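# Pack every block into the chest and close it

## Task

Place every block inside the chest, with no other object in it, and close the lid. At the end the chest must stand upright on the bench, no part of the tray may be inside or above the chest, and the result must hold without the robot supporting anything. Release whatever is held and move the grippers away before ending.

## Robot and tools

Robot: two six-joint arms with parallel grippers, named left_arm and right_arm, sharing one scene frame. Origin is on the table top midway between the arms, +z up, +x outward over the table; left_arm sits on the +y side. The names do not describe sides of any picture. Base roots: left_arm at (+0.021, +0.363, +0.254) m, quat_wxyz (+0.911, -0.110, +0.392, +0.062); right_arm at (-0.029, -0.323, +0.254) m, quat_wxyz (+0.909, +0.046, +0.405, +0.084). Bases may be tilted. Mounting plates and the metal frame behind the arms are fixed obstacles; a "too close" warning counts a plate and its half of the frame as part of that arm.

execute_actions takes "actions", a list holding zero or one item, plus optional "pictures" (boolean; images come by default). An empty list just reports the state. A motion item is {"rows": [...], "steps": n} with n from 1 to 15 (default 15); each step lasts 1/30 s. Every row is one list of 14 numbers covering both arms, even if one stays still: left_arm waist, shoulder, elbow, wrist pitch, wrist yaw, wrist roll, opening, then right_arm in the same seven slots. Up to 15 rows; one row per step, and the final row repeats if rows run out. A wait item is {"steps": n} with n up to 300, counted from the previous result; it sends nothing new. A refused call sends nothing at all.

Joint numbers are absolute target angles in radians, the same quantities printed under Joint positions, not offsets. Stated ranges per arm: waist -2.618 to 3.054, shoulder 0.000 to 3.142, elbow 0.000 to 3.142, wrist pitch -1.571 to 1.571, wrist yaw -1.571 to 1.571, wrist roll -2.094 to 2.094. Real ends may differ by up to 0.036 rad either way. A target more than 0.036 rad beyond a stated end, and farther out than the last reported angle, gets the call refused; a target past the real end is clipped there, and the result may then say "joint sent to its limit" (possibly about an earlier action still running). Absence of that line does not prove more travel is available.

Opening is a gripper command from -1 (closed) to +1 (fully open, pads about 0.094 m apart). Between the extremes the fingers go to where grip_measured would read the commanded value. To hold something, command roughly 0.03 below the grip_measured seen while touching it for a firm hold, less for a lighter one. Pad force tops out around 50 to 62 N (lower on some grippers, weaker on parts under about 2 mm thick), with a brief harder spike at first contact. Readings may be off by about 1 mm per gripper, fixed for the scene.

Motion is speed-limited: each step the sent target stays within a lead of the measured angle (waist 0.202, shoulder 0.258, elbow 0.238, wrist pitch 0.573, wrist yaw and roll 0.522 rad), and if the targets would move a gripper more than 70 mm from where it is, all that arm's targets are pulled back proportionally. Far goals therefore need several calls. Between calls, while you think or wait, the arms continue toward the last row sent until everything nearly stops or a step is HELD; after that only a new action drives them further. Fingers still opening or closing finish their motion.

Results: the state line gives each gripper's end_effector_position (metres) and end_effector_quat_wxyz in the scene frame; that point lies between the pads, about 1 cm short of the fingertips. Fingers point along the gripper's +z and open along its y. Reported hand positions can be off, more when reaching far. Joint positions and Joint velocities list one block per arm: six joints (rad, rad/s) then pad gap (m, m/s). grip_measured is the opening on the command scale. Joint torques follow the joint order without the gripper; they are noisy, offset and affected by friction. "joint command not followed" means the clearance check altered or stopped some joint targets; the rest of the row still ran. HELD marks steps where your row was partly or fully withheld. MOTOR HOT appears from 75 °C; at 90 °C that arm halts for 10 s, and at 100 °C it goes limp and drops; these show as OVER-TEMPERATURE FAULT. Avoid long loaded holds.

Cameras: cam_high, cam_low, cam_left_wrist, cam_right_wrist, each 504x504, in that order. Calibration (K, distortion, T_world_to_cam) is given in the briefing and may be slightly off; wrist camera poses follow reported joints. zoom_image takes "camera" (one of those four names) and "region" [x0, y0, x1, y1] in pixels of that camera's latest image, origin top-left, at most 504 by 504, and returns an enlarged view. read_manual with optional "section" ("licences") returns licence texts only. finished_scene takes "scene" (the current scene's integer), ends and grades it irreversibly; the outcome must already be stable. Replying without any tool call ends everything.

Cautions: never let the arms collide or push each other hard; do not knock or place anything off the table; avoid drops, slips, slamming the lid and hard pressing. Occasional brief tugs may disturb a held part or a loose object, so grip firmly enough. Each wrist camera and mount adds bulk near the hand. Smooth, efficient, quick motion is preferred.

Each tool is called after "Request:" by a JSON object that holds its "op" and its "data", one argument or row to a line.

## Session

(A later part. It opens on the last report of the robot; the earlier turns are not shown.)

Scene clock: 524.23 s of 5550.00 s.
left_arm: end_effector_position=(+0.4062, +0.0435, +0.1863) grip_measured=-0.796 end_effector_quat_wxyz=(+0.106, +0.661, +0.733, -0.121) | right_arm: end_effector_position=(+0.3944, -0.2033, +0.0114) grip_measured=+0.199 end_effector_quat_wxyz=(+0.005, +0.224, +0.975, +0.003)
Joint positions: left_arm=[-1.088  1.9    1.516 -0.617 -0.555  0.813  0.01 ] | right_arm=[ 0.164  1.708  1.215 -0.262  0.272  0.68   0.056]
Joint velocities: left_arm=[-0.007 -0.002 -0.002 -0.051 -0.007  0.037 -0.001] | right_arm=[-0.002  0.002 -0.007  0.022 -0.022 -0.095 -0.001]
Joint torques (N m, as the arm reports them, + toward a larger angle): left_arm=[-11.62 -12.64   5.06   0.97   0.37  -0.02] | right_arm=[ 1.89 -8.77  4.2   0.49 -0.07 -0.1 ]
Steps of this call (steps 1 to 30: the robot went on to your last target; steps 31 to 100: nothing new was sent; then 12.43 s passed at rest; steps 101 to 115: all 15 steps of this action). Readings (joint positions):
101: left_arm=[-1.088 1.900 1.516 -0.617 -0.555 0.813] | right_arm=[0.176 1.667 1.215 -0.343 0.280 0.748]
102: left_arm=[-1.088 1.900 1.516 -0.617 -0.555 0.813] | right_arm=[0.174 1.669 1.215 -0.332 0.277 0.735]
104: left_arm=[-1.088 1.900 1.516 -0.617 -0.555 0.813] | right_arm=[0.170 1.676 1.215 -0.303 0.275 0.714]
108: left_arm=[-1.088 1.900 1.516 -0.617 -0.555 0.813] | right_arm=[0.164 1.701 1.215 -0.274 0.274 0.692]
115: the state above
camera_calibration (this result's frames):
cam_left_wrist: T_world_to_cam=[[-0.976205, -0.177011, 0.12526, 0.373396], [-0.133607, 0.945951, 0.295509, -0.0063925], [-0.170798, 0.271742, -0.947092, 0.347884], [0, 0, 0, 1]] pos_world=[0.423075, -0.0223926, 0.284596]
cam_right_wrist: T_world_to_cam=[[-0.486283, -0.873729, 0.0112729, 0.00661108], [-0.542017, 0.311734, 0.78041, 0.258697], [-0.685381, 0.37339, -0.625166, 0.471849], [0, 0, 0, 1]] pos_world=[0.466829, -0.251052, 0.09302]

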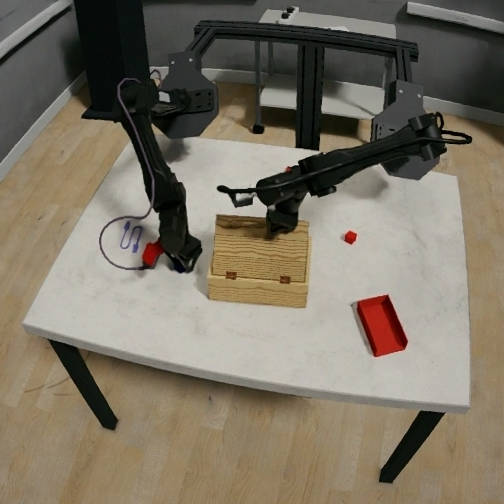

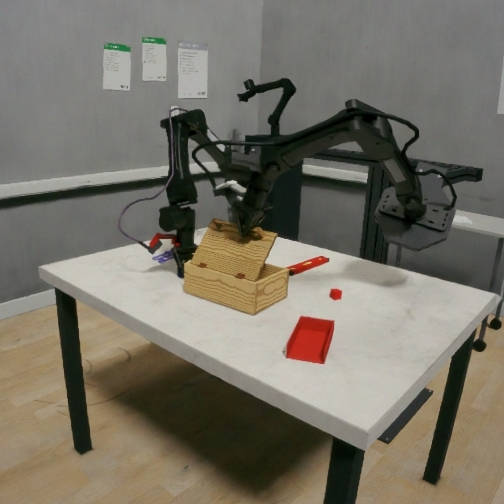

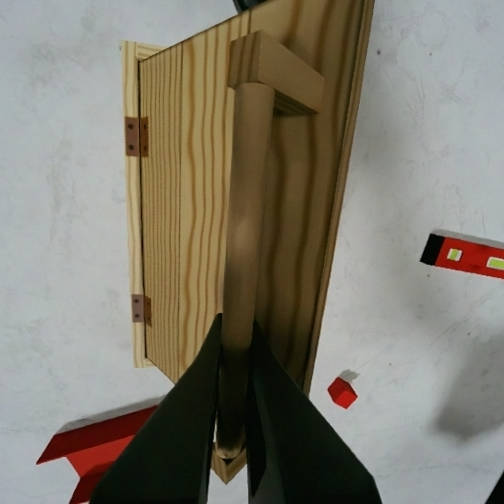

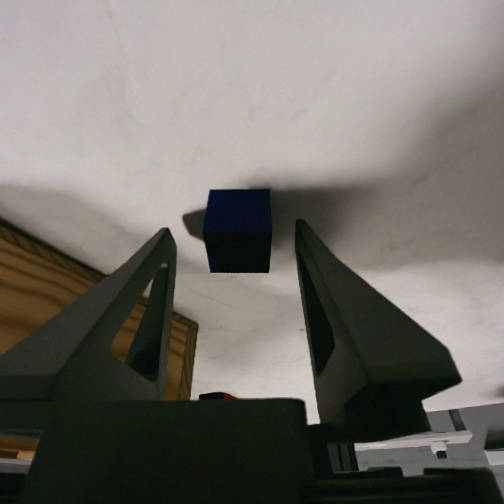

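Request:
{"op": "execute_actions", "data": {
  "actions": [
    {"rows":[[-1.13,1.858,1.51,-0.59,-0.54,0.81,-0.81,0.15,1.724,1.22,-0.228,0.268,0.67,0.1],[-1.13,1.858,1.51,-0.59,-0.54,0.81,-0.81,0.15,1.724,1.22,-0.228,0.268,0.67,0.0],[-1.13,1.858,1.51,-0.59,-0.54,0.81,-0.81,0.15,1.724,1.22,-0.228,0.268,0.67,-0.1],[-1.13,1.858,1.51,-0.59,-0.54,0.81,-0.81,0.15,1.724,1.22,-0.228,0.268,0.67,-0.2],[-1.13,1.858,1.51,-0.59,-0.54,0.81,-0.81,0.15,1.724,1.22,-0.228,0.268,0.67,-0.25],[-1.13,1.858,1.51,-0.59,-0.54,0.81,-0.81,0.15,1.724,1.22,-0.228,0.268,0.67,-0.3],[-1.13,1.858,1.51,-0.59,-0.54,0.81,-0.81,0.15,1.724,1.22,-0.228,0.268,0.67,-0.35],[-1.13,1.858,1.51,-0.59,-0.54,0.81,-0.81,0.15,1.724,1.22,-0.228,0.268,0.67,-0.4],[-1.13,1.858,1.51,-0.59,-0.54,0.81,-0.81,0.15,1.724,1.22,-0.228,0.268,0.67,-0.46],[-1.13,1.858,1.51,-0.59,-0.54,0.81,-0.81,0.15,1.724,1.22,-0.228,0.268,0.67,-0.52]]}
  ],
  "pictures": false
}}

Request:
{"op": "execute_actions", "data": {
  "actions": [
    {"rows":[[-1.13,1.858,1.51,-0.59,-0.54,0.81,-0.81,0.16,1.69,1.21,-0.25,0.28,0.7,-0.52],[-1.13,1.858,1.51,-0.59,-0.54,0.81,-0.81,0.17,1.66,1.19,-0.26,0.3,0.75,-0.52],[-1.13,1.858,1.51,-0.59,-0.54,0.81,-0.81,0.18,1.63,1.17,-0.27,0.32,0.82,-0.52],[-1.13,1.858,1.51,-0.59,-0.54,0.81,-0.81,0.19,1.6,1.14,-0.27,0.34,0.9,-0.52],[-1.13,1.858,1.51,-0.59,-0.54,0.81,-0.81,0.2,1.565,1.11,-0.27,0.36,0.98,-0.52],[-1.13,1.858,1.51,-0.59,-0.54,0.81,-0.81,0.21,1.53,1.08,-0.26,0.38,1.06,-0.52],[-1.13,1.858,1.51,-0.59,-0.54,0.81,-0.81,0.225,1.495,1.045,-0.25,0.4,1.14,-0.52],[-1.13,1.858,1.51,-0.59,-0.54,0.81,-0.81,0.24,1.46,1.01,-0.24,0.42,1.22,-0.52],[-1.13,1.858,1.51,-0.59,-0.54,0.81,-0.81,0.26,1.425,0.975,-0.22,0.44,1.3,-0.52],[-1.13,1.858,1.51,-0.59,-0.54,0.81,-0.81,0.28,1.39,0.94,-0.2,0.46,1.38,-0.52],[-1.13,1.858,1.51,-0.59,-0.54,0.81,-0.81,0.305,1.355,0.9,-0.17,0.48,1.46,-0.52],[-1.13,1.858,1.51,-0.59,-0.54,0.81,-0.81,0.33,1.32,0.86,-0.14,0.5,1.54,-0.52],[-1.13,1.858,1.51,-0.59,-0.54,0.81,-0.81,0.36,1.29,0.82,-0.11,0.52,1.6,-0.52],[-1.13,1.858,1.51,-0.59,-0.54,0.81,-0.81,0.4,1.26,0.78,-0.07,0.54,1.64,-0.52],[-1.13,1.858,1.51,-0.59,-0.54,0.81,-0.81,0.44,1.24,0.74,-0.03,0.57,1.64,-0.52]]}
  ],
  "pictures": false
}}

Request:
{"op": "execute_actions", "data": {
  "actions": [
    {"rows":[[-1.13,1.858,1.51,-0.59,-0.54,0.81,-0.81,0.47,1.24,0.71,0.02,0.6,1.64,-0.52],[-1.13,1.858,1.51,-0.59,-0.54,0.81,-0.81,0.5,1.24,0.68,0.07,0.63,1.64,-0.52],[-1.13,1.858,1.51,-0.59,-0.54,0.81,-0.81,0.54,1.25,0.65,0.12,0.66,1.64,-0.52],[-1.13,1.858,1.51,-0.59,-0.54,0.81,-0.81,0.58,1.26,0.63,0.17,0.69,1.64,-0.52],[-1.13,1.858,1.51,-0.59,-0.54,0.81,-0.81,0.62,1.27,0.61,0.22,0.71,1.64,-0.52],[-1.13,1.858,1.51,-0.59,-0.54,0.81,-0.81,0.66,1.28,0.59,0.27,0.73,1.64,-0.52],[-1.13,1.858,1.51,-0.59,-0.54,0.81,-0.81,0.7,1.295,0.575,0.32,0.75,1.64,-0.52],[-1.13,1.858,1.51,-0.59,-0.54,0.81,-0.81,0.74,1.31,0.56,0.37,0.76,1.64,-0.52],[-1.13,1.858,1.51,-0.59,-0.54,0.81,-0.81,0.78,1.33,0.555,0.42,0.77,1.64,-0.52],[-1.13,1.858,1.51,-0.59,-0.54,0.81,-0.81,0.82,1.35,0.55,0.45,0.77,1.64,-0.52]]}
  ]
}}

Scene clock: 556.80 s of 5550.00 s.
left_arm: end_effector_position=(+0.4062, +0.0435, +0.1863) grip_measured=-0.796 end_effector_quat_wxyz=(+0.106, +0.661, +0.733, -0.121) | right_arm: end_effector_position=(+0.3957, -0.2053, +0.0068) grip_measured=-0.484 end_effector_quat_wxyz=(+0.008, +0.226, +0.974, +0.002)
Joint positions: left_arm=[-1.088  1.9    1.516 -0.617 -0.555  0.813  0.01 ] | right_arm=[ 0.156  1.72   1.215 -0.242  0.271  0.676  0.024]
Joint velocities: left_arm=[-0.012 -0.007 -0.017  0.051  0.007 -0.007 -0.001] | right_arm=[-0.022  0.002 -0.007  0.037 -0.007  0.051  0.001]
Joint torques (N m, as the arm reports them, + toward a larger angle): left_arm=[-11.62 -12.64   5.04   0.97   0.37  -0.04] | right_arm=[ 2.03 -8.54  4.15  0.46 -0.04 -0.06]
Steps of this call (steps 1 to 15: the robot went on to your last target; steps 16 to 90: nothing new was sent; then 29.07 s passed at rest; steps 91 to 105: all 15 steps of this action). Readings (joint positions):
91: left_arm=[-1.088 1.900 1.516 -0.617 -0.555 0.813] | right_arm=[0.163 1.709 1.215 -0.256 0.271 0.677]
92: left_arm=[-1.088 1.900 1.516 -0.617 -0.555 0.813] | right_arm=[0.162 1.711 1.215 -0.252 0.271 0.677]
94: left_arm=[-1.088 1.900 1.516 -0.617 -0.555 0.813] | right_arm=[0.159 1.715 1.215 -0.247 0.271 0.677]
98: left_arm=[-1.088 1.900 1.516 -0.617 -0.555 0.813] | right_arm=[0.156 1.720 1.215 -0.245 0.271 0.676]
105: the state above

Scene clock: 557.30 s of 5550.00 s.
left_arm: end_effector_position=(+0.4062, +0.0435, +0.1863) grip_measured=-0.796 end_effector_quat_wxyz=(+0.106, +0.661, +0.733, -0.121) | right_arm: end_effector_position=(+0.3556, -0.1920, +0.1066) grip_measured=-0.485 end_effector_quat_wxyz=(+0.082, +0.533, +0.840, +0.058)
Joint positions: left_arm=[-1.088  1.9    1.516 -0.617 -0.555  0.813  0.01 ] | right_arm=[ 0.364  1.291  0.826 -0.138  0.47   1.422  0.024]
Joint velocities: left_arm=[ 0.002 -0.002  0.002  0.007  0.007  0.051  0.   ] | right_arm=[ 0.994 -0.833 -1.15   0.696  0.564  1.502 -0.001]
Joint torques (N m, as the arm reports them, + toward a larger angle): left_arm=[-11.64 -12.65   5.07   0.99   0.38  -0.04] | right_arm=[ 3.6  -6.41  3.01  0.55  0.06 -0.01]
Steps of this call (steps 1 to 15: all 15 steps of this action). Readings (joint positions):
1: left_arm=[-1.088 1.900 1.516 -0.617 -0.555 0.813] | right_arm=[0.156 1.720 1.215 -0.242 0.271 0.679]
2: left_arm=[-1.088 1.900 1.516 -0.617 -0.555 0.813] | right_arm=[0.156 1.716 1.213 -0.243 0.272 0.690]
4: left_arm=[-1.088 1.900 1.516 -0.617 -0.555 0.813] | right_arm=[0.161 1.686 1.187 -0.245 0.285 0.745]
8: left_arm=[-1.088 1.900 1.516 -0.617 -0.555 0.813] | right_arm=[0.199 1.547 1.076 -0.248 0.338 0.956]
15: the state above

Scene clock: 557.80 s of 5550.00 s.
left_arm: end_effector_position=(+0.4062, +0.0435, +0.1863) grip_measured=-0.796 end_effector_quat_wxyz=(+0.106, +0.661, +0.733, -0.121) | right_arm: end_effector_position=(+0.2921, -0.0815, +0.1457) grip_measured=-0.485 end_effector_quat_wxyz=(+0.098, +0.566, +0.790, +0.214)
Joint positions: left_arm=[-1.088  1.9    1.516 -0.617 -0.555  0.813  0.01 ] | right_arm=[0.81  1.35  0.562 0.375 0.723 1.63  0.024]
Joint velocities: left_arm=[-0.007  0.012  0.002  0.081 -0.007 -0.066 -0.   ] | right_arm=[ 0.017  0.002  0.007  0.462  0.242 -0.022  0.001]
Joint torques (N m, as the arm reports them, + toward a larger angle): left_arm=[-11.59 -12.63   5.04   0.98   0.37  -0.02] | right_arm=[ 4.38 -4.38  2.9   0.98  0.01  0.04]
Steps of this call (steps 1 to 15: all 15 steps of this action). Readings (joint positions):
1: left_arm=[-1.088 1.900 1.516 -0.617 -0.555 0.813] | right_arm=[0.401 1.268 0.787 -0.109 0.492 1.465]
2: left_arm=[-1.088 1.900 1.516 -0.617 -0.555 0.813] | right_arm=[0.436 1.255 0.752 -0.075 0.515 1.500]
4: left_arm=[-1.088 1.900 1.516 -0.617 -0.555 0.813] | right_arm=[0.506 1.252 0.690 0.002 0.565 1.549]
8: left_arm=[-1.088 1.900 1.516 -0.617 -0.555 0.813] | right_arm=[0.661 1.281 0.596 0.167 0.658 1.601]
15: the state above
camera_calibration (this result's frames):
cam_left_wrist: T_world_to_cam=[[-0.976205, -0.177011, 0.12526, 0.373396], [-0.133607, 0.945951, 0.295509, -0.0063925], [-0.170798, 0.271742, -0.947092, 0.347884], [0, 0, 0, 1]] pos_world=[0.423075, -0.0223926, 0.284596]
cam_right_wrist: T_world_to_cam=[[-0.877024, -0.219825, -0.427206, 0.29308], [-0.480404, 0.412966, 0.773738, 0.0516416], [0.00633441, 0.883819, -0.467786, 0.256784], [0, 0, 0, 1]] pos_world=[0.280221, -0.18385, 0.205368]

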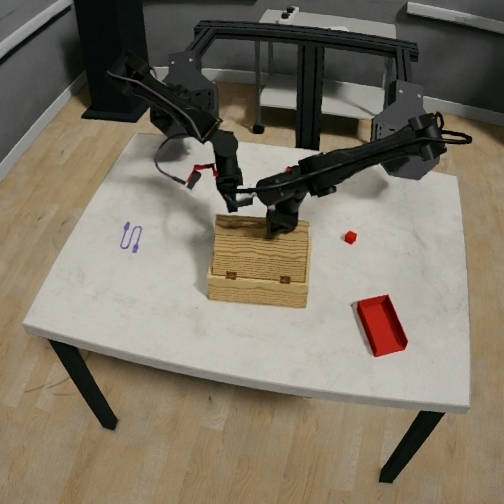

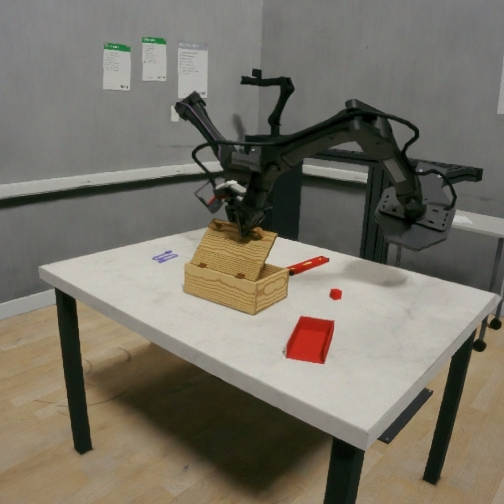

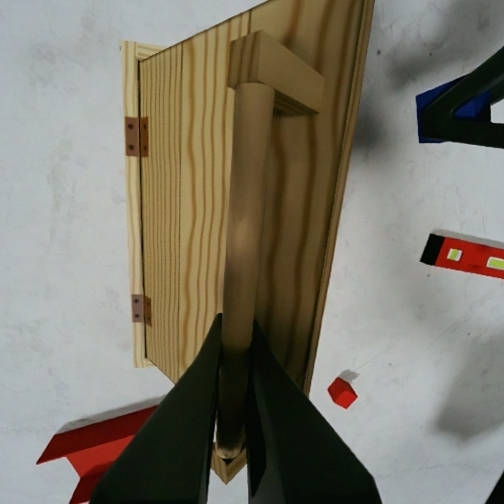

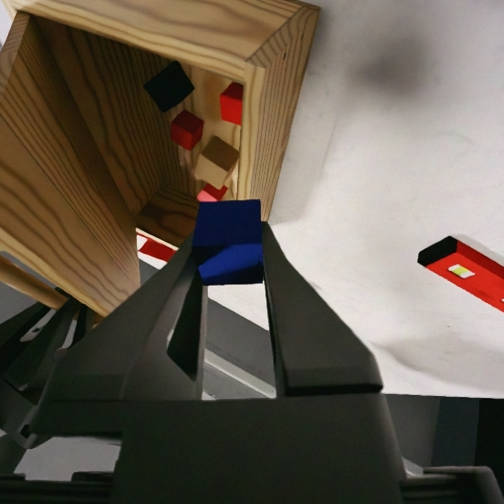

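Repeat the insertion.

Request:
{"op": "execute_actions", "data": {
  "actions": [
    {"rows":[[-1.13,1.858,1.51,-0.59,-0.54,0.81,-0.81,0.81,1.38,0.57,0.52,0.75,1.63,-0.52],[-1.13,1.858,1.51,-0.59,-0.54,0.81,-0.81,0.8,1.41,0.57,0.6,0.75,1.63,-0.52],[-1.13,1.858,1.51,-0.59,-0.54,0.81,-0.81,0.795,1.44,0.57,0.67,0.75,1.63,-0.52],[-1.13,1.858,1.51,-0.59,-0.54,0.81,-0.81,0.79,1.47,0.575,0.74,0.75,1.63,-0.52],[-1.13,1.858,1.51,-0.59,-0.54,0.81,-0.81,0.785,1.5,0.575,0.8,0.75,1.63,-0.52],[-1.13,1.858,1.51,-0.59,-0.54,0.81,-0.81,0.78,1.52,0.575,0.86,0.75,1.63,-0.52],[-1.13,1.858,1.51,-0.59,-0.54,0.81,-0.81,0.775,1.54,0.575,0.91,0.75,1.63,-0.52],[-1.13,1.858,1.51,-0.59,-0.54,0.81,-0.81,0.77,1.56,0.58,0.95,0.745,1.63,-0.52],[-1.13,1.858,1.51,-0.59,-0.54,0.81,-0.81,0.765,1.58,0.58,0.965,0.745,1.63,-0.52],[-1.13,1.858,1.51,-0.59,-0.54,0.81,-0.81,0.76,1.61,0.58,0.965,0.745,1.63,-0.52]]}
  ],
  "pictures": false
}}

Request:
{"op": "execute_actions", "data": {
  "actions": [
    {"rows":[[-1.13,1.858,1.51,-0.59,-0.54,0.81,-0.81,0.745,1.63,0.607,0.968,0.72,1.63,-0.52],[-1.13,1.858,1.51,-0.59,-0.54,0.81,-0.81,0.73,1.65,0.63,0.968,0.7,1.63,-0.52],[-1.13,1.858,1.51,-0.59,-0.54,0.81,-0.81,0.715,1.67,0.652,0.968,0.685,1.63,-0.52],[-1.13,1.858,1.51,-0.59,-0.54,0.81,-0.81,0.7,1.69,0.672,0.968,0.67,1.63,-0.52],[-1.13,1.858,1.51,-0.59,-0.54,0.81,-0.81,0.685,1.71,0.69,0.968,0.655,1.63,-0.52],[-1.13,1.858,1.51,-0.59,-0.54,0.81,-0.81,0.67,1.73,0.71,0.968,0.64,1.63,-0.52],[-1.13,1.858,1.51,-0.59,-0.54,0.81,-0.81,0.657,1.75,0.73,0.968,0.627,1.63,-0.52],[-1.13,1.858,1.51,-0.59,-0.54,0.81,-0.81,0.644,1.77,0.748,0.968,0.614,1.63,-0.52],[-1.13,1.858,1.51,-0.59,-0.54,0.81,-0.81,0.631,1.79,0.766,0.968,0.6,1.63,-0.52],[-1.13,1.858,1.51,-0.59,-0.54,0.81,-0.81,0.618,1.81,0.785,0.968,0.59,1.63,-0.52],[-1.13,1.858,1.51,-0.59,-0.54,0.81,-0.81,0.605,1.83,0.805,0.968,0.585,1.63,-0.52]]}
  ]
}}

Scene clock: 582.57 s of 5550.00 s.
left_arm: end_effector_position=(+0.4062, +0.0435, +0.1863) grip_measured=-0.796 end_effector_quat_wxyz=(+0.106, +0.661, +0.733, -0.121) | right_arm: end_effector_position=(+0.3238, -0.0663, +0.1246) grip_measured=-0.485 end_effector_quat_wxyz=(+0.156, +0.635, +0.702, +0.282)
Joint positions: left_arm=[-1.088  1.9    1.516 -0.617 -0.555  0.813  0.01 ] | right_arm=[0.762 1.608 0.562 0.905 0.75  1.638 0.024]
Joint velocities: left_arm=[-0.017 -0.002  0.002  0.095  0.037 -0.022  0.   ] | right_arm=[-0.017 -0.007  0.002  0.286  0.007 -0.007 -0.   ]
Joint torques (N m, as the arm reports them, + toward a larger angle): left_arm=[-11.62 -12.69   5.     0.97   0.36  -0.03] | right_arm=[ 3.99 -5.08  4.18  1.34 -0.11 -0.09]
Steps of this call (steps 1 to 30: the robot went on to your last target; steps 31 to 100: nothing new was sent; then 20.93 s passed at rest; steps 101 to 115: all 15 steps of this action). Readings (joint positions):
101: left_arm=[-1.088 1.900 1.516 -0.617 -0.555 0.813] | right_arm=[0.810 1.353 0.562 0.452 0.753 1.638]
102: left_arm=[-1.088 1.900 1.516 -0.617 -0.555 0.813] | right_arm=[0.809 1.363 0.562 0.478 0.753 1.638]
104: left_arm=[-1.088 1.900 1.516 -0.617 -0.555 0.813] | right_arm=[0.803 1.405 0.562 0.560 0.753 1.638]
108: left_arm=[-1.088 1.900 1.516 -0.617 -0.555 0.813] | right_arm=[0.782 1.520 0.562 0.746 0.752 1.638]
115: the state above

Scene clock: 583.07 s of 5550.00 s.
left_arm: end_effector_position=(+0.4062, +0.0435, +0.1863) grip_measured=-0.796 end_effector_quat_wxyz=(+0.106, +0.661, +0.733, -0.121) | right_arm: end_effector_position=(+0.3757, -0.0561, +0.0697) grip_measured=-0.485 end_effector_quat_wxyz=(+0.165, +0.652, +0.680, +0.292)
Joint positions: left_arm=[-1.088  1.9    1.516 -0.617 -0.555  0.813  0.01 ] | right_arm=[0.602 1.827 0.782 0.96  0.609 1.638 0.024]
Joint velocities: left_arm=[-0.022  0.012  0.007 -0.022 -0.066 -0.022 -0.001] | right_arm=[-0.027  0.051  0.002  0.037 -0.066  0.007 -0.   ]
Joint torques (N m, as the arm reports them, + toward a larger angle): left_arm=[-11.57 -12.64   5.09   0.98   0.39  -0.03] | right_arm=[ 5.44 -6.81  4.17  1.3  -0.22 -0.08]
Steps of this call (steps 1 to 15: all 15 steps of this action). Readings (joint positions):
1: left_arm=[-1.088 1.900 1.516 -0.617 -0.555 0.813] | right_arm=[0.760 1.610 0.564 0.915 0.747 1.638]
2: left_arm=[-1.088 1.900 1.516 -0.617 -0.555 0.813] | right_arm=[0.754 1.616 0.574 0.923 0.740 1.638]
4: left_arm=[-1.088 1.900 1.516 -0.617 -0.555 0.813] | right_arm=[0.730 1.645 0.613 0.938 0.720 1.638]
8: left_arm=[-1.088 1.900 1.516 -0.617 -0.555 0.813] | right_arm=[0.669 1.726 0.700 0.956 0.671 1.638]
15: the state above
camera_calibration (this result's frames):
cam_left_wrist: T_world_to_cam=[[-0.976205, -0.177011, 0.12526, 0.373396], [-0.133607, 0.945951, 0.295509, -0.0063925], [-0.170798, 0.271742, -0.947092, 0.347884], [0, 0, 0, 1]] pos_world=[0.423075, -0.0223926, 0.284596]
cam_right_wrist: T_world_to_cam=[[-0.80552, 0.0732188, -0.588028, 0.340303], [-0.494691, 0.463206, 0.735338, 0.150961], [0.326218, 0.883221, -0.336901, 0.0689338], [0, 0, 0, 1]] pos_world=[0.326313, -0.155726, 0.112324]

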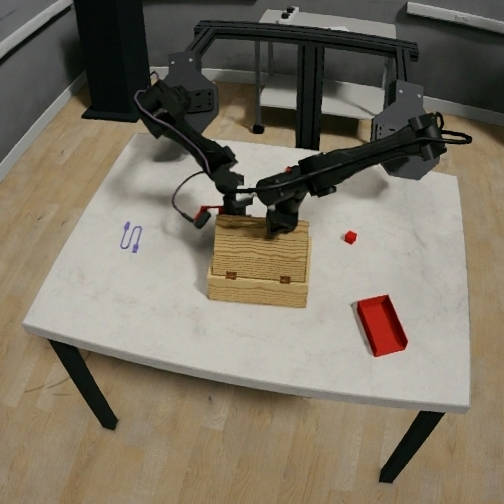

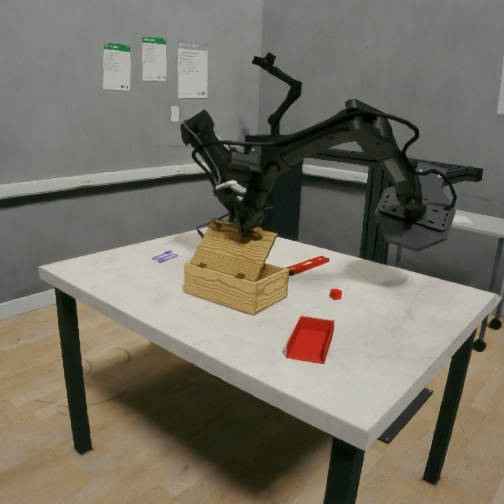

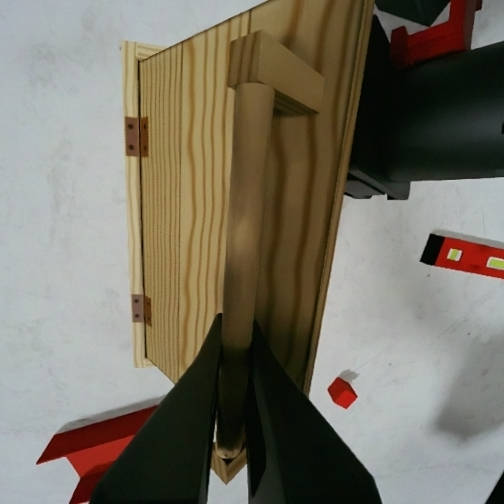

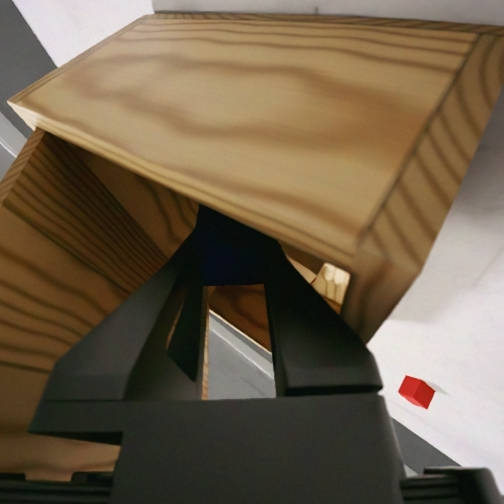

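Request:
{"op": "execute_actions", "data": {
  "actions": [
    {"rows":[[-1.13,1.858,1.51,-0.59,-0.54,0.81,-0.81,0.605,1.83,0.805,0.968,0.585,1.63,-0.42],[-1.13,1.858,1.51,-0.59,-0.54,0.81,-0.81,0.605,1.83,0.805,0.968,0.585,1.63,-0.36],[-1.13,1.858,1.51,-0.59,-0.54,0.81,-0.81,0.605,1.83,0.805,0.968,0.585,1.63,-0.36],[-1.13,1.858,1.51,-0.59,-0.54,0.81,-0.81,0.605,1.83,0.8,0.968,0.585,1.63,-0.36],[-1.13,1.858,1.51,-0.59,-0.54,0.81,-0.81,0.63,1.8,0.76,0.96,0.62,1.62,-0.36],[-1.13,1.858,1.51,-0.59,-0.54,0.81,-0.81,0.645,1.78,0.74,0.96,0.635,1.62,-0.36],[-1.13,1.858,1.51,-0.59,-0.54,0.81,-0.81,0.66,1.76,0.72,0.96,0.65,1.62,-0.36],[-1.13,1.858,1.51,-0.59,-0.54,0.81,-0.81,0.675,1.74,0.7,0.96,0.665,1.62,-0.36],[-1.13,1.858,1.51,-0.59,-0.54,0.81,-0.81,0.69,1.72,0.68,0.96,0.68,1.62,-0.36],[-1.13,1.858,1.51,-0.59,-0.54,0.81,-0.81,0.705,1.7,0.66,0.96,0.695,1.62,-0.36],[-1.13,1.858,1.51,-0.59,-0.54,0.81,-0.81,0.72,1.68,0.64,0.96,0.71,1.62,-0.36],[-1.13,1.858,1.51,-0.59,-0.54,0.81,-0.81,0.735,1.66,0.62,0.96,0.725,1.62,-0.36],[-1.13,1.858,1.51,-0.59,-0.54,0.81,-0.81,0.75,1.64,0.6,0.96,0.74,1.62,-0.36],[-1.13,1.858,1.51,-0.59,-0.54,0.81,-0.81,0.765,1.62,0.58,0.96,0.755,1.62,-0.36],[-1.13,1.858,1.51,-0.59,-0.54,0.81,-0.81,0.78,1.595,0.555,0.96,0.76,1.62,-0.36]]}
  ]
}}

Request:
{"op": "execute_actions", "data": {
  "actions": [
    {"rows":[[-1.13,1.858,1.51,-0.59,-0.54,0.81,-0.81,0.8,1.61,0.55,0.95,0.74,1.62,-0.36],[-1.13,1.858,1.51,-0.59,-0.54,0.81,-0.81,0.825,1.63,0.55,0.94,0.73,1.62,-0.36],[-1.13,1.858,1.51,-0.59,-0.54,0.81,-0.81,0.85,1.66,0.55,0.93,0.72,1.62,-0.36],[-1.13,1.858,1.51,-0.59,-0.54,0.81,-0.81,0.875,1.69,0.55,0.92,0.71,1.62,-0.36],[-1.13,1.858,1.51,-0.59,-0.54,0.81,-0.81,0.9,1.72,0.55,0.92,0.69,1.6,-0.36],[-1.13,1.858,1.51,-0.59,-0.54,0.81,-0.81,0.93,1.75,0.55,0.92,0.67,1.5,-0.3],[-1.13,1.858,1.51,-0.59,-0.54,0.81,-0.81,0.96,1.78,0.55,0.92,0.65,1.35,-0.2],[-1.13,1.858,1.51,-0.59,-0.54,0.81,-0.81,0.99,1.81,0.55,0.92,0.63,1.2,-0.1],[-1.13,1.858,1.51,-0.59,-0.54,0.81,-0.81,1.015,1.84,0.55,0.92,0.61,1.0,0],[-1.13,1.858,1.51,-0.59,-0.54,0.81,-0.81,1.04,1.87,0.55,0.92,0.6,0.8,0.1],[-1.13,1.858,1.51,-0.59,-0.54,0.81,-0.81,1.065,1.9,0.56,0.92,0.6,0.6,0.2],[-1.13,1.858,1.51,-0.59,-0.54,0.81,-0.81,1.065,1.9,0.56,0.92,0.6,0.4,0.2],[-1.13,1.858,1.51,-0.59,-0.54,0.81,-0.81,1.065,1.9,0.56,0.92,0.6,0.2,0.2],[-1.13,1.858,1.51,-0.59,-0.54,0.81,-0.81,1.065,1.9,0.56,0.92,0.6,0,0.2],[-1.13,1.858,1.51,-0.59,-0.54,0.81,-0.81,1.065,1.9,0.56,0.92,0.6,-0.2,0.2]]}
  ],
  "pictures": false
}}

Request:
{"op": "execute_actions", "data": {
  "actions": [
    {"rows":[[-1.13,1.858,1.51,-0.59,-0.54,0.81,-0.81,1.065,1.93,0.61,0.92,0.59,-0.4,0.2],[-1.13,1.858,1.51,-0.59,-0.54,0.81,-0.81,1.065,1.97,0.66,0.92,0.58,-0.55,0.2],[-1.13,1.858,1.51,-0.59,-0.54,0.81,-0.81,1.065,2.01,0.71,0.92,0.57,-0.62,0.2],[-1.13,1.858,1.51,-0.59,-0.54,0.81,-0.81,1.065,2.05,0.76,0.92,0.565,-0.62,0.2],[-1.13,1.858,1.51,-0.59,-0.54,0.81,-0.81,1.065,2.09,0.81,0.92,0.56,-0.62,0.2],[-1.13,1.858,1.51,-0.59,-0.54,0.81,-0.81,1.065,2.13,0.86,0.92,0.555,-0.62,0.2],[-1.13,1.858,1.51,-0.59,-0.54,0.81,-0.81,1.065,2.17,0.91,0.92,0.55,-0.62,0.2],[-1.13,1.858,1.51,-0.59,-0.54,0.81,-0.81,1.065,2.21,0.96,0.92,0.545,-0.62,0.2],[-1.13,1.858,1.51,-0.59,-0.54,0.81,-0.81,1.065,2.25,1.01,0.92,0.54,-0.62,0.2],[-1.13,1.858,1.51,-0.59,-0.54,0.81,-0.81,1.065,2.29,1.06,0.92,0.535,-0.62,0.2],[-1.13,1.858,1.51,-0.59,-0.54,0.81,-0.81,1.065,2.33,1.11,0.92,0.53,-0.62,0.2],[-1.13,1.858,1.51,-0.59,-0.54,0.81,-0.81,1.065,2.365,1.16,0.92,0.525,-0.62,0.2],[-1.13,1.858,1.51,-0.59,-0.54,0.81,-0.81,1.065,2.4,1.21,0.92,0.52,-0.62,0.2],[-1.13,1.858,1.51,-0.59,-0.54,0.81,-0.81,1.065,2.43,1.25,0.92,0.52,-0.62,0.2]]}
  ],
  "pictures": false
}}

Request:
{"op": "execute_actions", "data": {
  "actions": [
    {"steps":10}
  ]
}}

Scene clock: 621.83 s of 5550.00 s.
left_arm: end_effector_position=(+0.4062, +0.0435, +0.1863) grip_measured=-0.796 end_effector_quat_wxyz=(+0.106, +0.661, +0.733, -0.121) | right_arm: end_effector_position=(+0.3422, -0.0534, +0.1252) grip_measured=-0.361 end_effector_quat_wxyz=(+0.152, +0.641, +0.684, +0.313)
Joint positions: left_arm=[-1.088  1.9    1.516 -0.617 -0.555  0.813  0.01 ] | right_arm=[0.74  1.65  0.611 0.965 0.695 1.633 0.03 ]
Joint velocities: left_arm=[-0.002 -0.007  0.007 -0.007 -0.022  0.037  0.   ] | right_arm=[ 0.408 -0.628 -0.603 -0.022  0.315  0.066 -0.   ]
Joint torques (N m, as the arm reports them, + toward a larger angle): left_arm=[-11.6  -12.62   5.09   0.98   0.37  -0.04] | right_arm=[ 5.82 -6.73  1.25  1.18  0.07 -0.11]
Steps of this call (steps 1 to 30: the robot went on to your last target; steps 31 to 100: nothing new was sent; then 34.93 s passed at rest; steps 101 to 115: all 15 steps of this action). Readings (joint positions):
101: left_arm=[-1.088 1.900 1.516 -0.617 -0.555 0.813] | right_arm=[0.601 1.828 0.782 0.961 0.591 1.638]
102: left_arm=[-1.088 1.900 1.516 -0.617 -0.555 0.813] | right_arm=[0.601 1.828 0.782 0.961 0.591 1.638]
104: left_arm=[-1.088 1.900 1.516 -0.617 -0.555 0.813] | right_arm=[0.601 1.828 0.782 0.965 0.591 1.638]
108: left_arm=[-1.088 1.900 1.516 -0.617 -0.555 0.813] | right_arm=[0.625 1.798 0.751 0.965 0.614 1.635]
115: the state above
camera_calibration (this result's frames):
cam_left_wrist: T_world_to_cam=[[-0.976205, -0.177011, 0.12526, 0.373396], [-0.133607, 0.945951, 0.295509, -0.0063925], [-0.170798, 0.271742, -0.947092, 0.347884], [0, 0, 0, 1]] pos_world=[0.423075, -0.0223926, 0.284596]
cam_right_wrist: T_world_to_cam=[[-0.799381, 0.0672232, -0.597051, 0.344479], [-0.521302, 0.416461, 0.744852, 0.097829], [0.29872, 0.906665, -0.297868, 0.101923], [0, 0, 0, 1]] pos_world=[0.295922, -0.156309, 0.163163]

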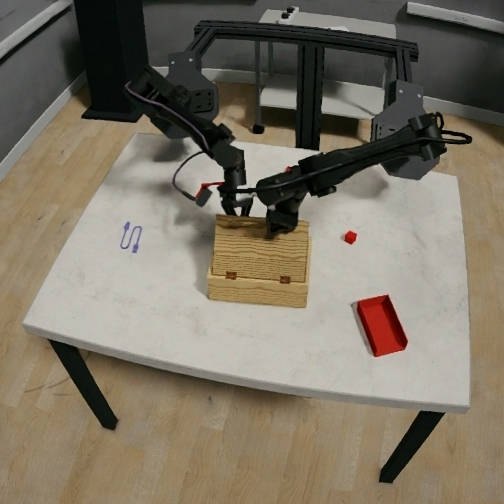

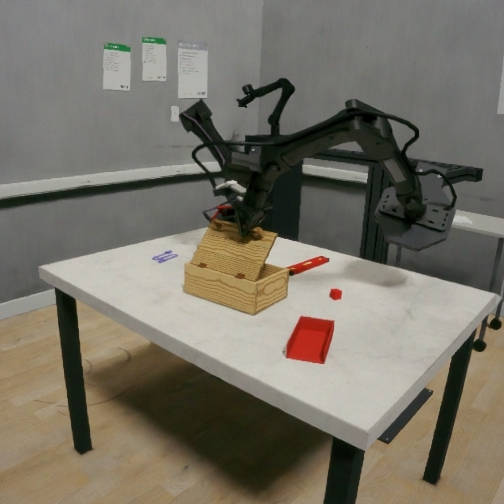

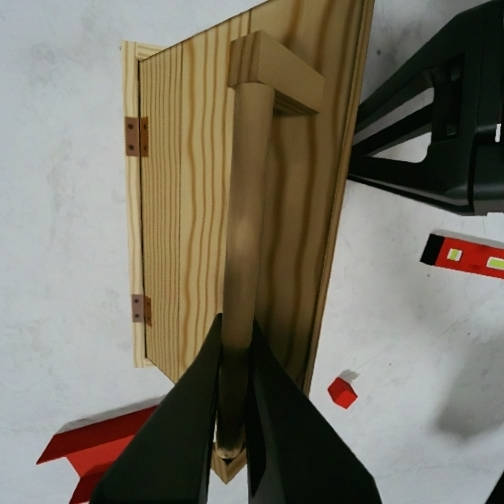

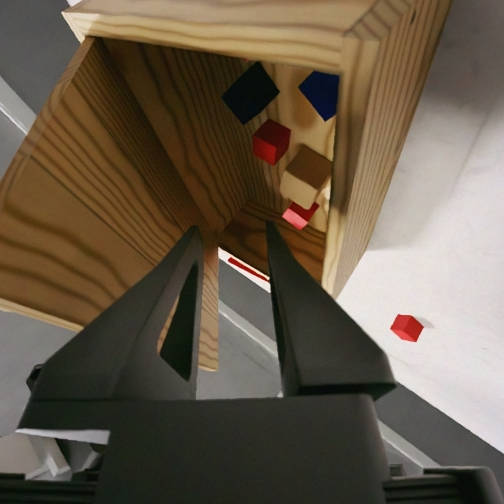

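Scene clock: 622.33 s of 5550.00 s.
left_arm: end_effector_position=(+0.4062, +0.0435, +0.1863) grip_measured=-0.796 end_effector_quat_wxyz=(+0.106, +0.661, +0.733, -0.121) | right_arm: end_effector_position=(+0.1703, +0.0420, +0.1231) grip_measured=+0.198 end_effector_quat_wxyz=(+0.111, +0.125, +0.941, +0.296)
Joint positions: left_arm=[-1.088  1.9    1.516 -0.617 -0.555  0.813  0.01 ] | right_arm=[1.055 1.909 0.572 0.916 0.614 0.815 0.056]
Joint velocities: left_arm=[ 0.012  0.002  0.007 -0.11  -0.022 -0.022 -0.   ] | right_arm=[-0.002  0.046 -0.007 -0.168 -0.11  -2.733  0.   ]
Joint torques (N m, as the arm reports them, + toward a larger angle): left_arm=[-11.64 -12.65   5.03   0.99   0.36  -0.03] | right_arm=[ 6.95 -5.5   1.62  1.31 -0.13 -0.07]
Steps of this call (steps 1 to 15: all 15 steps of this action). Readings (joint positions):
1: left_arm=[-1.088 1.900 1.516 -0.617 -0.555 0.813] | right_arm=[0.755 1.632 0.592 0.965 0.704 1.633]
2: left_arm=[-1.088 1.900 1.516 -0.617 -0.555 0.813] | right_arm=[0.771 1.624 0.580 0.965 0.710 1.632]
4: left_arm=[-1.088 1.900 1.516 -0.617 -0.555 0.813] | right_arm=[0.812 1.637 0.572 0.964 0.713 1.632]
8: left_arm=[-1.088 1.900 1.516 -0.617 -0.555 0.813] | right_arm=[0.919 1.742 0.572 0.959 0.688 1.499]
15: the state above

Scene clock: 622.83 s of 5550.00 s.
left_arm: end_effector_position=(+0.4062, +0.0435, +0.1863) grip_measured=-0.796 end_effector_quat_wxyz=(+0.106, +0.661, +0.733, -0.121) | right_arm: end_effector_position=(+0.1773, +0.1902, +0.0768) grip_measured=+0.199 end_effector_quat_wxyz=(+0.311, -0.422, +0.824, +0.214)
Joint positions: left_arm=[-1.088  1.9    1.516 -0.617 -0.555  0.813  0.01 ] | right_arm=[ 1.055  2.4    1.198  0.915  0.547 -0.47   0.056]
Joint velocities: left_arm=[-0.002  0.012  0.007  0.007 -0.081 -0.007  0.   ] | right_arm=[-0.002  0.735  0.857 -0.007 -0.154 -0.901 -0.   ]
Joint torques (N m, as the arm reports them, + toward a larger angle): left_arm=[-11.63 -12.62   5.04   0.97   0.37  -0.03] | right_arm=[10.31 -8.03  2.63  1.21 -0.33 -0.01]
Steps of this call (steps 1 to 15: all 15 steps of this action). Readings (joint positions):
1: left_arm=[-1.088 1.900 1.516 -0.617 -0.555 0.813] | right_arm=[1.055 1.912 0.573 0.915 0.612 0.716]
2: left_arm=[-1.088 1.900 1.516 -0.617 -0.555 0.813] | right_arm=[1.055 1.920 0.584 0.915 0.611 0.618]
4: left_arm=[-1.088 1.900 1.516 -0.617 -0.555 0.813] | right_arm=[1.055 1.974 0.650 0.915 0.605 0.420]
8: left_arm=[-1.088 1.900 1.516 -0.617 -0.555 0.813] | right_arm=[1.055 2.135 0.862 0.915 0.583 0.024]
15: the state above

Scene clock: 623.17 s of 5550.00 s.
left_arm: end_effector_position=(+0.4062, +0.0435, +0.1863) grip_measured=-0.796 end_effector_quat_wxyz=(+0.106, +0.661, +0.733, -0.121) | right_arm: end_effector_position=(+0.1707, +0.1952, +0.0702) grip_measured=+0.199 end_effector_quat_wxyz=(+0.321, -0.477, +0.794, +0.196)
Joint positions: left_arm=[-1.088  1.9    1.516 -0.617 -0.555  0.813  0.01 ] | right_arm=[ 1.055  2.434  1.225  0.914  0.54  -0.597  0.056]
Joint velocities: left_arm=[-0.002 -0.012 -0.007 -0.007  0.037 -0.051 -0.001] | right_arm=[-0.002  0.007 -0.007 -0.022 -0.007 -0.154 -0.   ]
Joint torques (N m, as the arm reports them, + toward a larger angle): left_arm=[-11.6  -12.57   5.09   0.97   0.37  -0.04] | right_arm=[10.44 -7.29  4.74  1.22 -0.49 -0.08]
Steps of this call (steps 1 to 10: the robot went on to your last target). Readings (joint positions):
1: left_arm=[-1.088 1.900 1.516 -0.617 -0.555 0.813] | right_arm=[1.055 2.419 1.218 0.915 0.544 -0.499]
2: left_arm=[-1.088 1.900 1.516 -0.617 -0.555 0.813] | right_arm=[1.055 2.429 1.225 0.915 0.541 -0.522]
4: left_arm=[-1.088 1.900 1.516 -0.617 -0.555 0.813] | right_arm=[1.055 2.434 1.225 0.914 0.540 -0.555]
8: left_arm=[-1.088 1.900 1.516 -0.617 -0.555 0.813] | right_arm=[1.055 2.434 1.225 0.914 0.540 -0.589]
10: the state above
camera_calibration (this result's frames):
cam_left_wrist: T_world_to_cam=[[-0.976205, -0.177011, 0.12526, 0.373396], [-0.133607, 0.945951, 0.295509, -0.0063925], [-0.170798, 0.271742, -0.947092, 0.347884], [0, 0, 0, 1]] pos_world=[0.423075, -0.0223926, 0.284596]
cam_right_wrist: T_world_to_cam=[[0.85742, -0.513723, -0.030329, -0.0513567], [-0.505944, -0.852278, 0.13283, 0.233833], [-0.0940867, -0.0985467, -0.990675, 0.223357], [0, 0, 0, 1]] pos_world=[0.183355, 0.194919, 0.188656]

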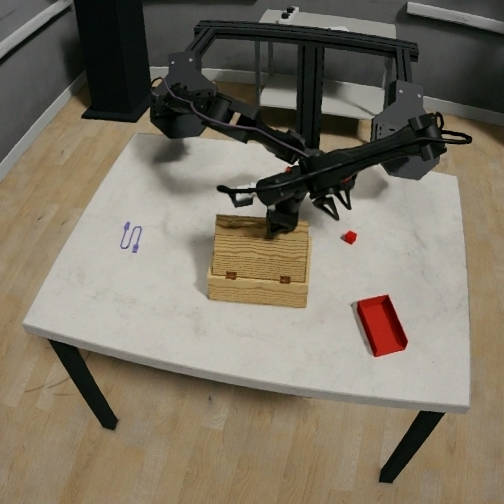

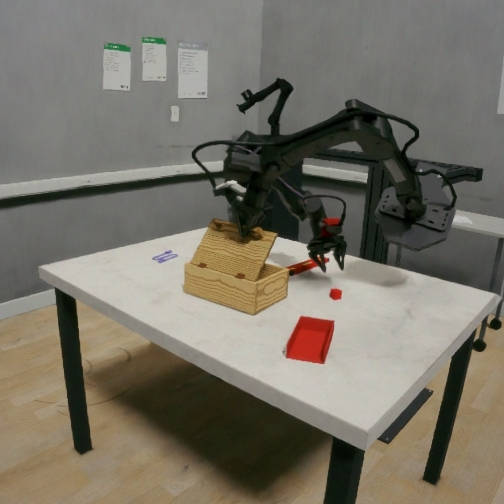

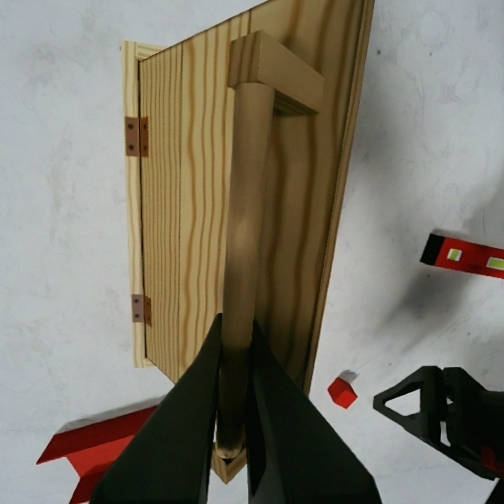

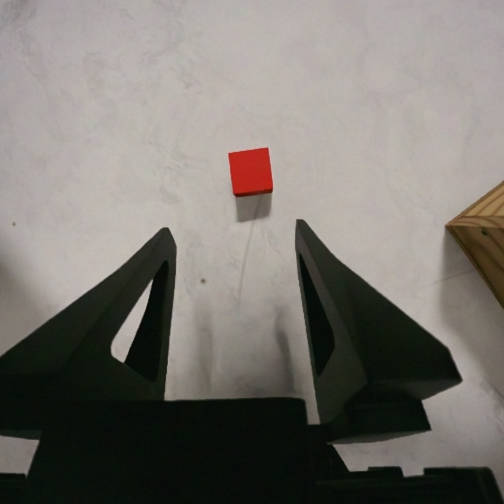

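Request:
{"op": "execute_actions", "data": {
  "actions": [
    {"rows":[[-1.13,1.858,1.51,-0.59,-0.54,0.81,-0.81,1.055,2.45,1.275,0.9,0.51,-0.64,0.2],[-1.13,1.858,1.51,-0.59,-0.54,0.81,-0.81,1.047,2.466,1.3,0.895,0.5,-0.64,0.2],[-1.13,1.858,1.51,-0.59,-0.54,0.81,-0.81,1.039,2.482,1.325,0.89,0.49,-0.64,0.2],[-1.13,1.858,1.51,-0.59,-0.54,0.81,-0.81,1.031,2.498,1.35,0.885,0.48,-0.64,0.2],[-1.13,1.858,1.51,-0.59,-0.54,0.81,-0.81,1.023,2.514,1.375,0.88,0.47,-0.64,0.2],[-1.13,1.858,1.51,-0.59,-0.54,0.81,-0.81,1.015,2.53,1.4,0.87,0.465,-0.64,0.2],[-1.13,1.858,1.51,-0.59,-0.54,0.81,-0.81,1.007,2.546,1.425,0.865,0.46,-0.64,0.2],[-1.13,1.858,1.51,-0.59,-0.54,0.81,-0.81,0.998,2.562,1.452,0.86,0.455,-0.64,0.2]]}
  ]
}}

Scene clock: 636.73 s of 5550.00 s.
left_arm: end_effector_position=(+0.4062, +0.0435, +0.1863) grip_measured=-0.796 end_effector_quat_wxyz=(+0.106, +0.661, +0.733, -0.121) | right_arm: end_effector_position=(+0.1967, +0.2154, +0.0293) grip_measured=+0.199 end_effector_quat_wxyz=(+0.329, -0.472, +0.796, +0.187)
Joint positions: left_arm=[-1.088  1.9    1.516 -0.617 -0.555  0.813  0.01 ] | right_arm=[ 0.978  2.558  1.428  0.869  0.484 -0.632  0.056]
Joint velocities: left_arm=[ 0.007  0.012 -0.007 -0.007 -0.007 -0.022  0.001] | right_arm=[ 0.002  0.007 -0.012 -0.007 -0.022 -0.051 -0.   ]
Joint torques (N m, as the arm reports them, + toward a larger angle): left_arm=[-11.62 -12.58   5.06   0.97   0.37  -0.02] | right_arm=[11.86 -7.06  4.8   1.21 -0.54 -0.05]
Steps of this call (steps 1 to 30: the robot went on to your last target; steps 31 to 100: nothing new was sent; then 9.73 s passed at rest; steps 101 to 115: all 15 steps of this action). Readings (joint positions):
101: left_arm=[-1.088 1.900 1.516 -0.617 -0.555 0.813] | right_arm=[1.054 2.435 1.229 0.912 0.539 -0.616]
102: left_arm=[-1.088 1.900 1.516 -0.617 -0.555 0.813] | right_arm=[1.052 2.442 1.241 0.909 0.536 -0.619]
104: left_arm=[-1.088 1.900 1.516 -0.617 -0.555 0.813] | right_arm=[1.044 2.465 1.284 0.904 0.525 -0.624]
108: left_arm=[-1.088 1.900 1.516 -0.617 -0.555 0.813] | right_arm=[1.010 2.527 1.389 0.889 0.497 -0.629]
115: the state above
camera_calibration (this result's frames):
cam_left_wrist: T_world_to_cam=[[-0.976205, -0.177011, 0.12526, 0.373396], [-0.133607, 0.945951, 0.295509, -0.0063925], [-0.170798, 0.271742, -0.947092, 0.347884], [0, 0, 0, 1]] pos_world=[0.423075, -0.0223926, 0.284596]
cam_right_wrist: T_world_to_cam=[[0.848259, -0.529427, -0.0127843, -0.0598403], [-0.523811, -0.842325, 0.126925, 0.27112], [-0.0779662, -0.100969, -0.99183, 0.184663], [0, 0, 0, 1]] pos_world=[0.207173, 0.215336, 0.147978]

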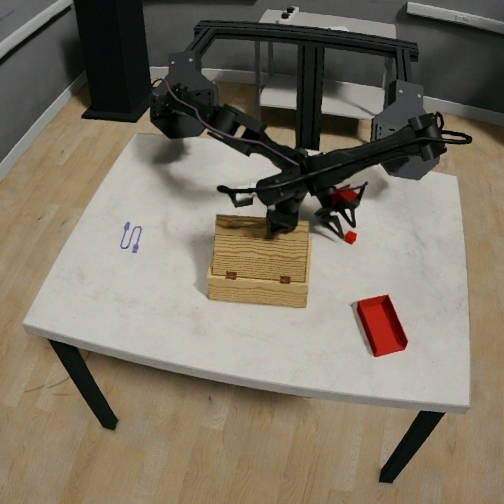

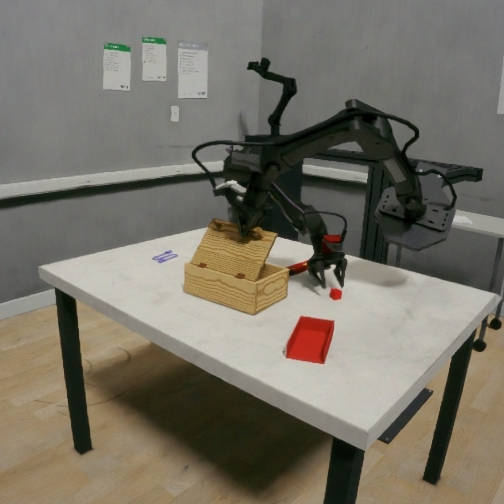

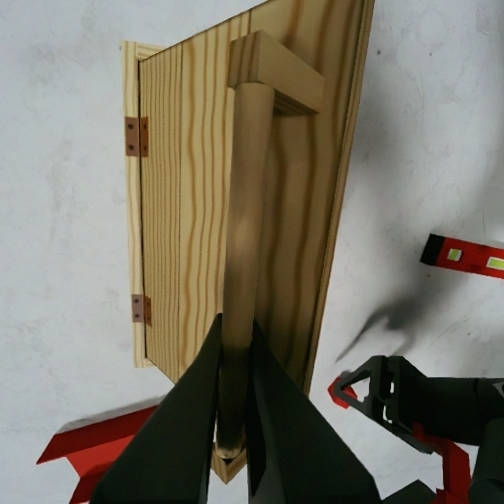

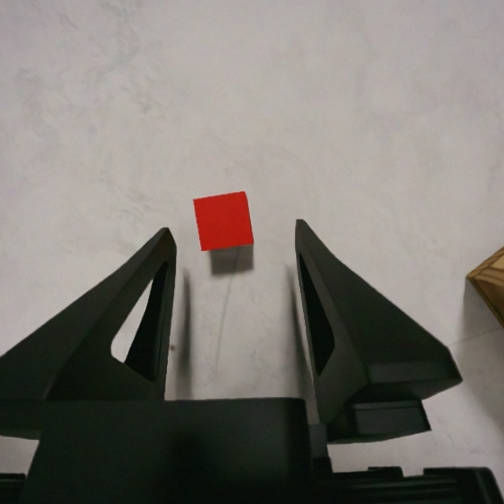

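Target holds.

Request:
{"op": "execute_actions", "data": {
  "actions": [
    {"rows":[[-1.13,1.858,1.51,-0.59,-0.54,0.81,-0.81,0.99,2.578,1.47,0.85,0.445,-0.65,0.2],[-1.13,1.858,1.51,-0.59,-0.54,0.81,-0.81,0.985,2.59,1.487,0.845,0.44,-0.66,0.2],[-1.13,1.858,1.51,-0.59,-0.54,0.81,-0.81,0.98,2.602,1.504,0.84,0.435,-0.66,0.2],[-1.13,1.858,1.51,-0.59,-0.54,0.81,-0.81,0.977,2.614,1.521,0.835,0.43,-0.66,0.2],[-1.13,1.858,1.51,-0.59,-0.54,0.81,-0.81,0.974,2.626,1.538,0.835,0.425,-0.66,0.2]]}
  ]
}}

Scene clock: 647.07 s of 5550.00 s.
left_arm: end_effector_position=(+0.4062, +0.0435, +0.1863) grip_measured=-0.796 end_effector_quat_wxyz=(+0.106, +0.661, +0.733, -0.121) | right_arm: end_effector_position=(+0.1924, +0.2270, +0.0136) grip_measured=+0.199 end_effector_quat_wxyz=(+0.328, -0.484, +0.788, +0.194)
Joint positions: left_arm=[-1.088  1.9    1.516 -0.617 -0.555  0.813  0.01 ] | right_arm=[ 0.963  2.623  1.513  0.84   0.448 -0.652  0.056]
Joint velocities: left_arm=[-0.002  0.017  0.007 -0.007 -0.081  0.007  0.   ] | right_arm=[-0.012 -0.002 -0.002  0.007 -0.11   0.037  0.001]
Joint torques (N m, as the arm reports them, + toward a larger angle): left_arm=[-11.64 -12.6    5.1    0.97   0.37  -0.04] | right_arm=[11.19 -7.42  4.76  1.1  -0.5  -0.13]
Steps of this call (steps 1 to 15: the robot went on to your last target; steps 16 to 90: nothing new was sent; then 6.83 s passed at rest; steps 91 to 105: all 15 steps of this action). Readings (joint positions):
91: left_arm=[-1.088 1.900 1.516 -0.617 -0.555 0.813] | right_arm=[0.978 2.560 1.431 0.865 0.475 -0.634]
92: left_arm=[-1.088 1.900 1.516 -0.617 -0.555 0.813] | right_arm=[0.978 2.565 1.440 0.863 0.473 -0.638]
94: left_arm=[-1.088 1.900 1.516 -0.617 -0.555 0.813] | right_arm=[0.976 2.585 1.471 0.858 0.466 -0.643]
98: left_arm=[-1.088 1.900 1.516 -0.617 -0.555 0.813] | right_arm=[0.968 2.617 1.513 0.849 0.452 -0.649]
105: the state above
camera_calibration (this result's frames):
cam_left_wrist: T_world_to_cam=[[-0.976205, -0.177011, 0.12526, 0.373396], [-0.133607, 0.945951, 0.295509, -0.0063925], [-0.170798, 0.271742, -0.947092, 0.347884], [0, 0, 0, 1]] pos_world=[0.423075, -0.0223926, 0.284596]
cam_right_wrist: T_world_to_cam=[[0.86409, -0.503118, -0.014854, -0.0592347], [-0.497851, -0.858645, 0.121957, 0.279437], [-0.0741132, -0.097987, -0.992424, 0.168423], [0, 0, 0, 1]] pos_world=[0.202784, 0.226638, 0.132188]

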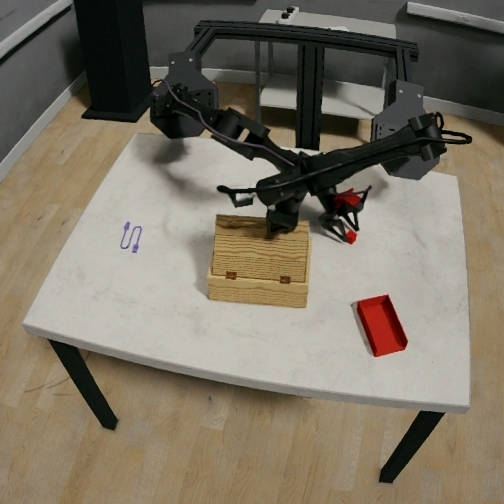

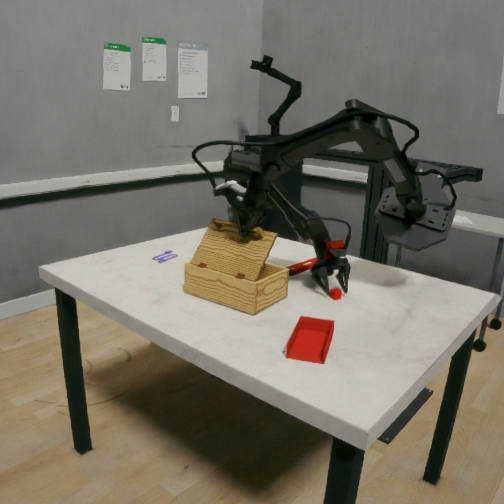

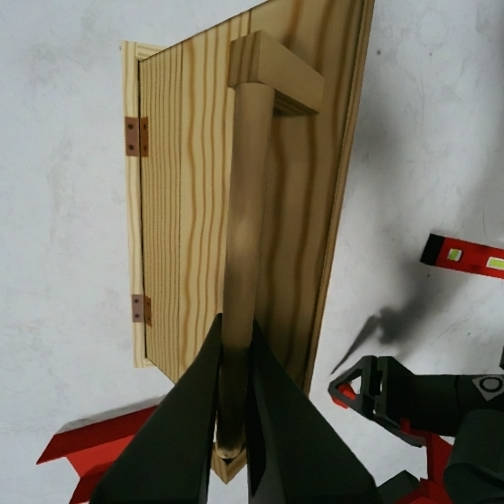

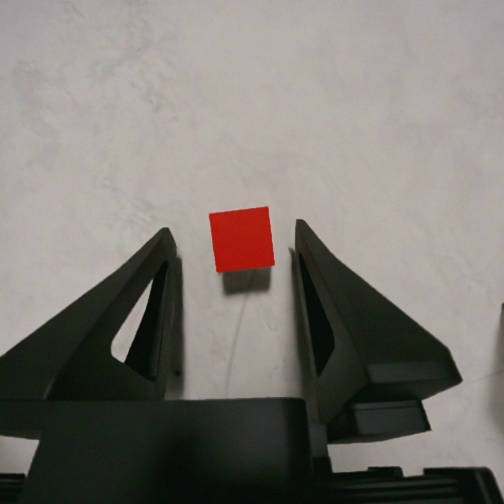

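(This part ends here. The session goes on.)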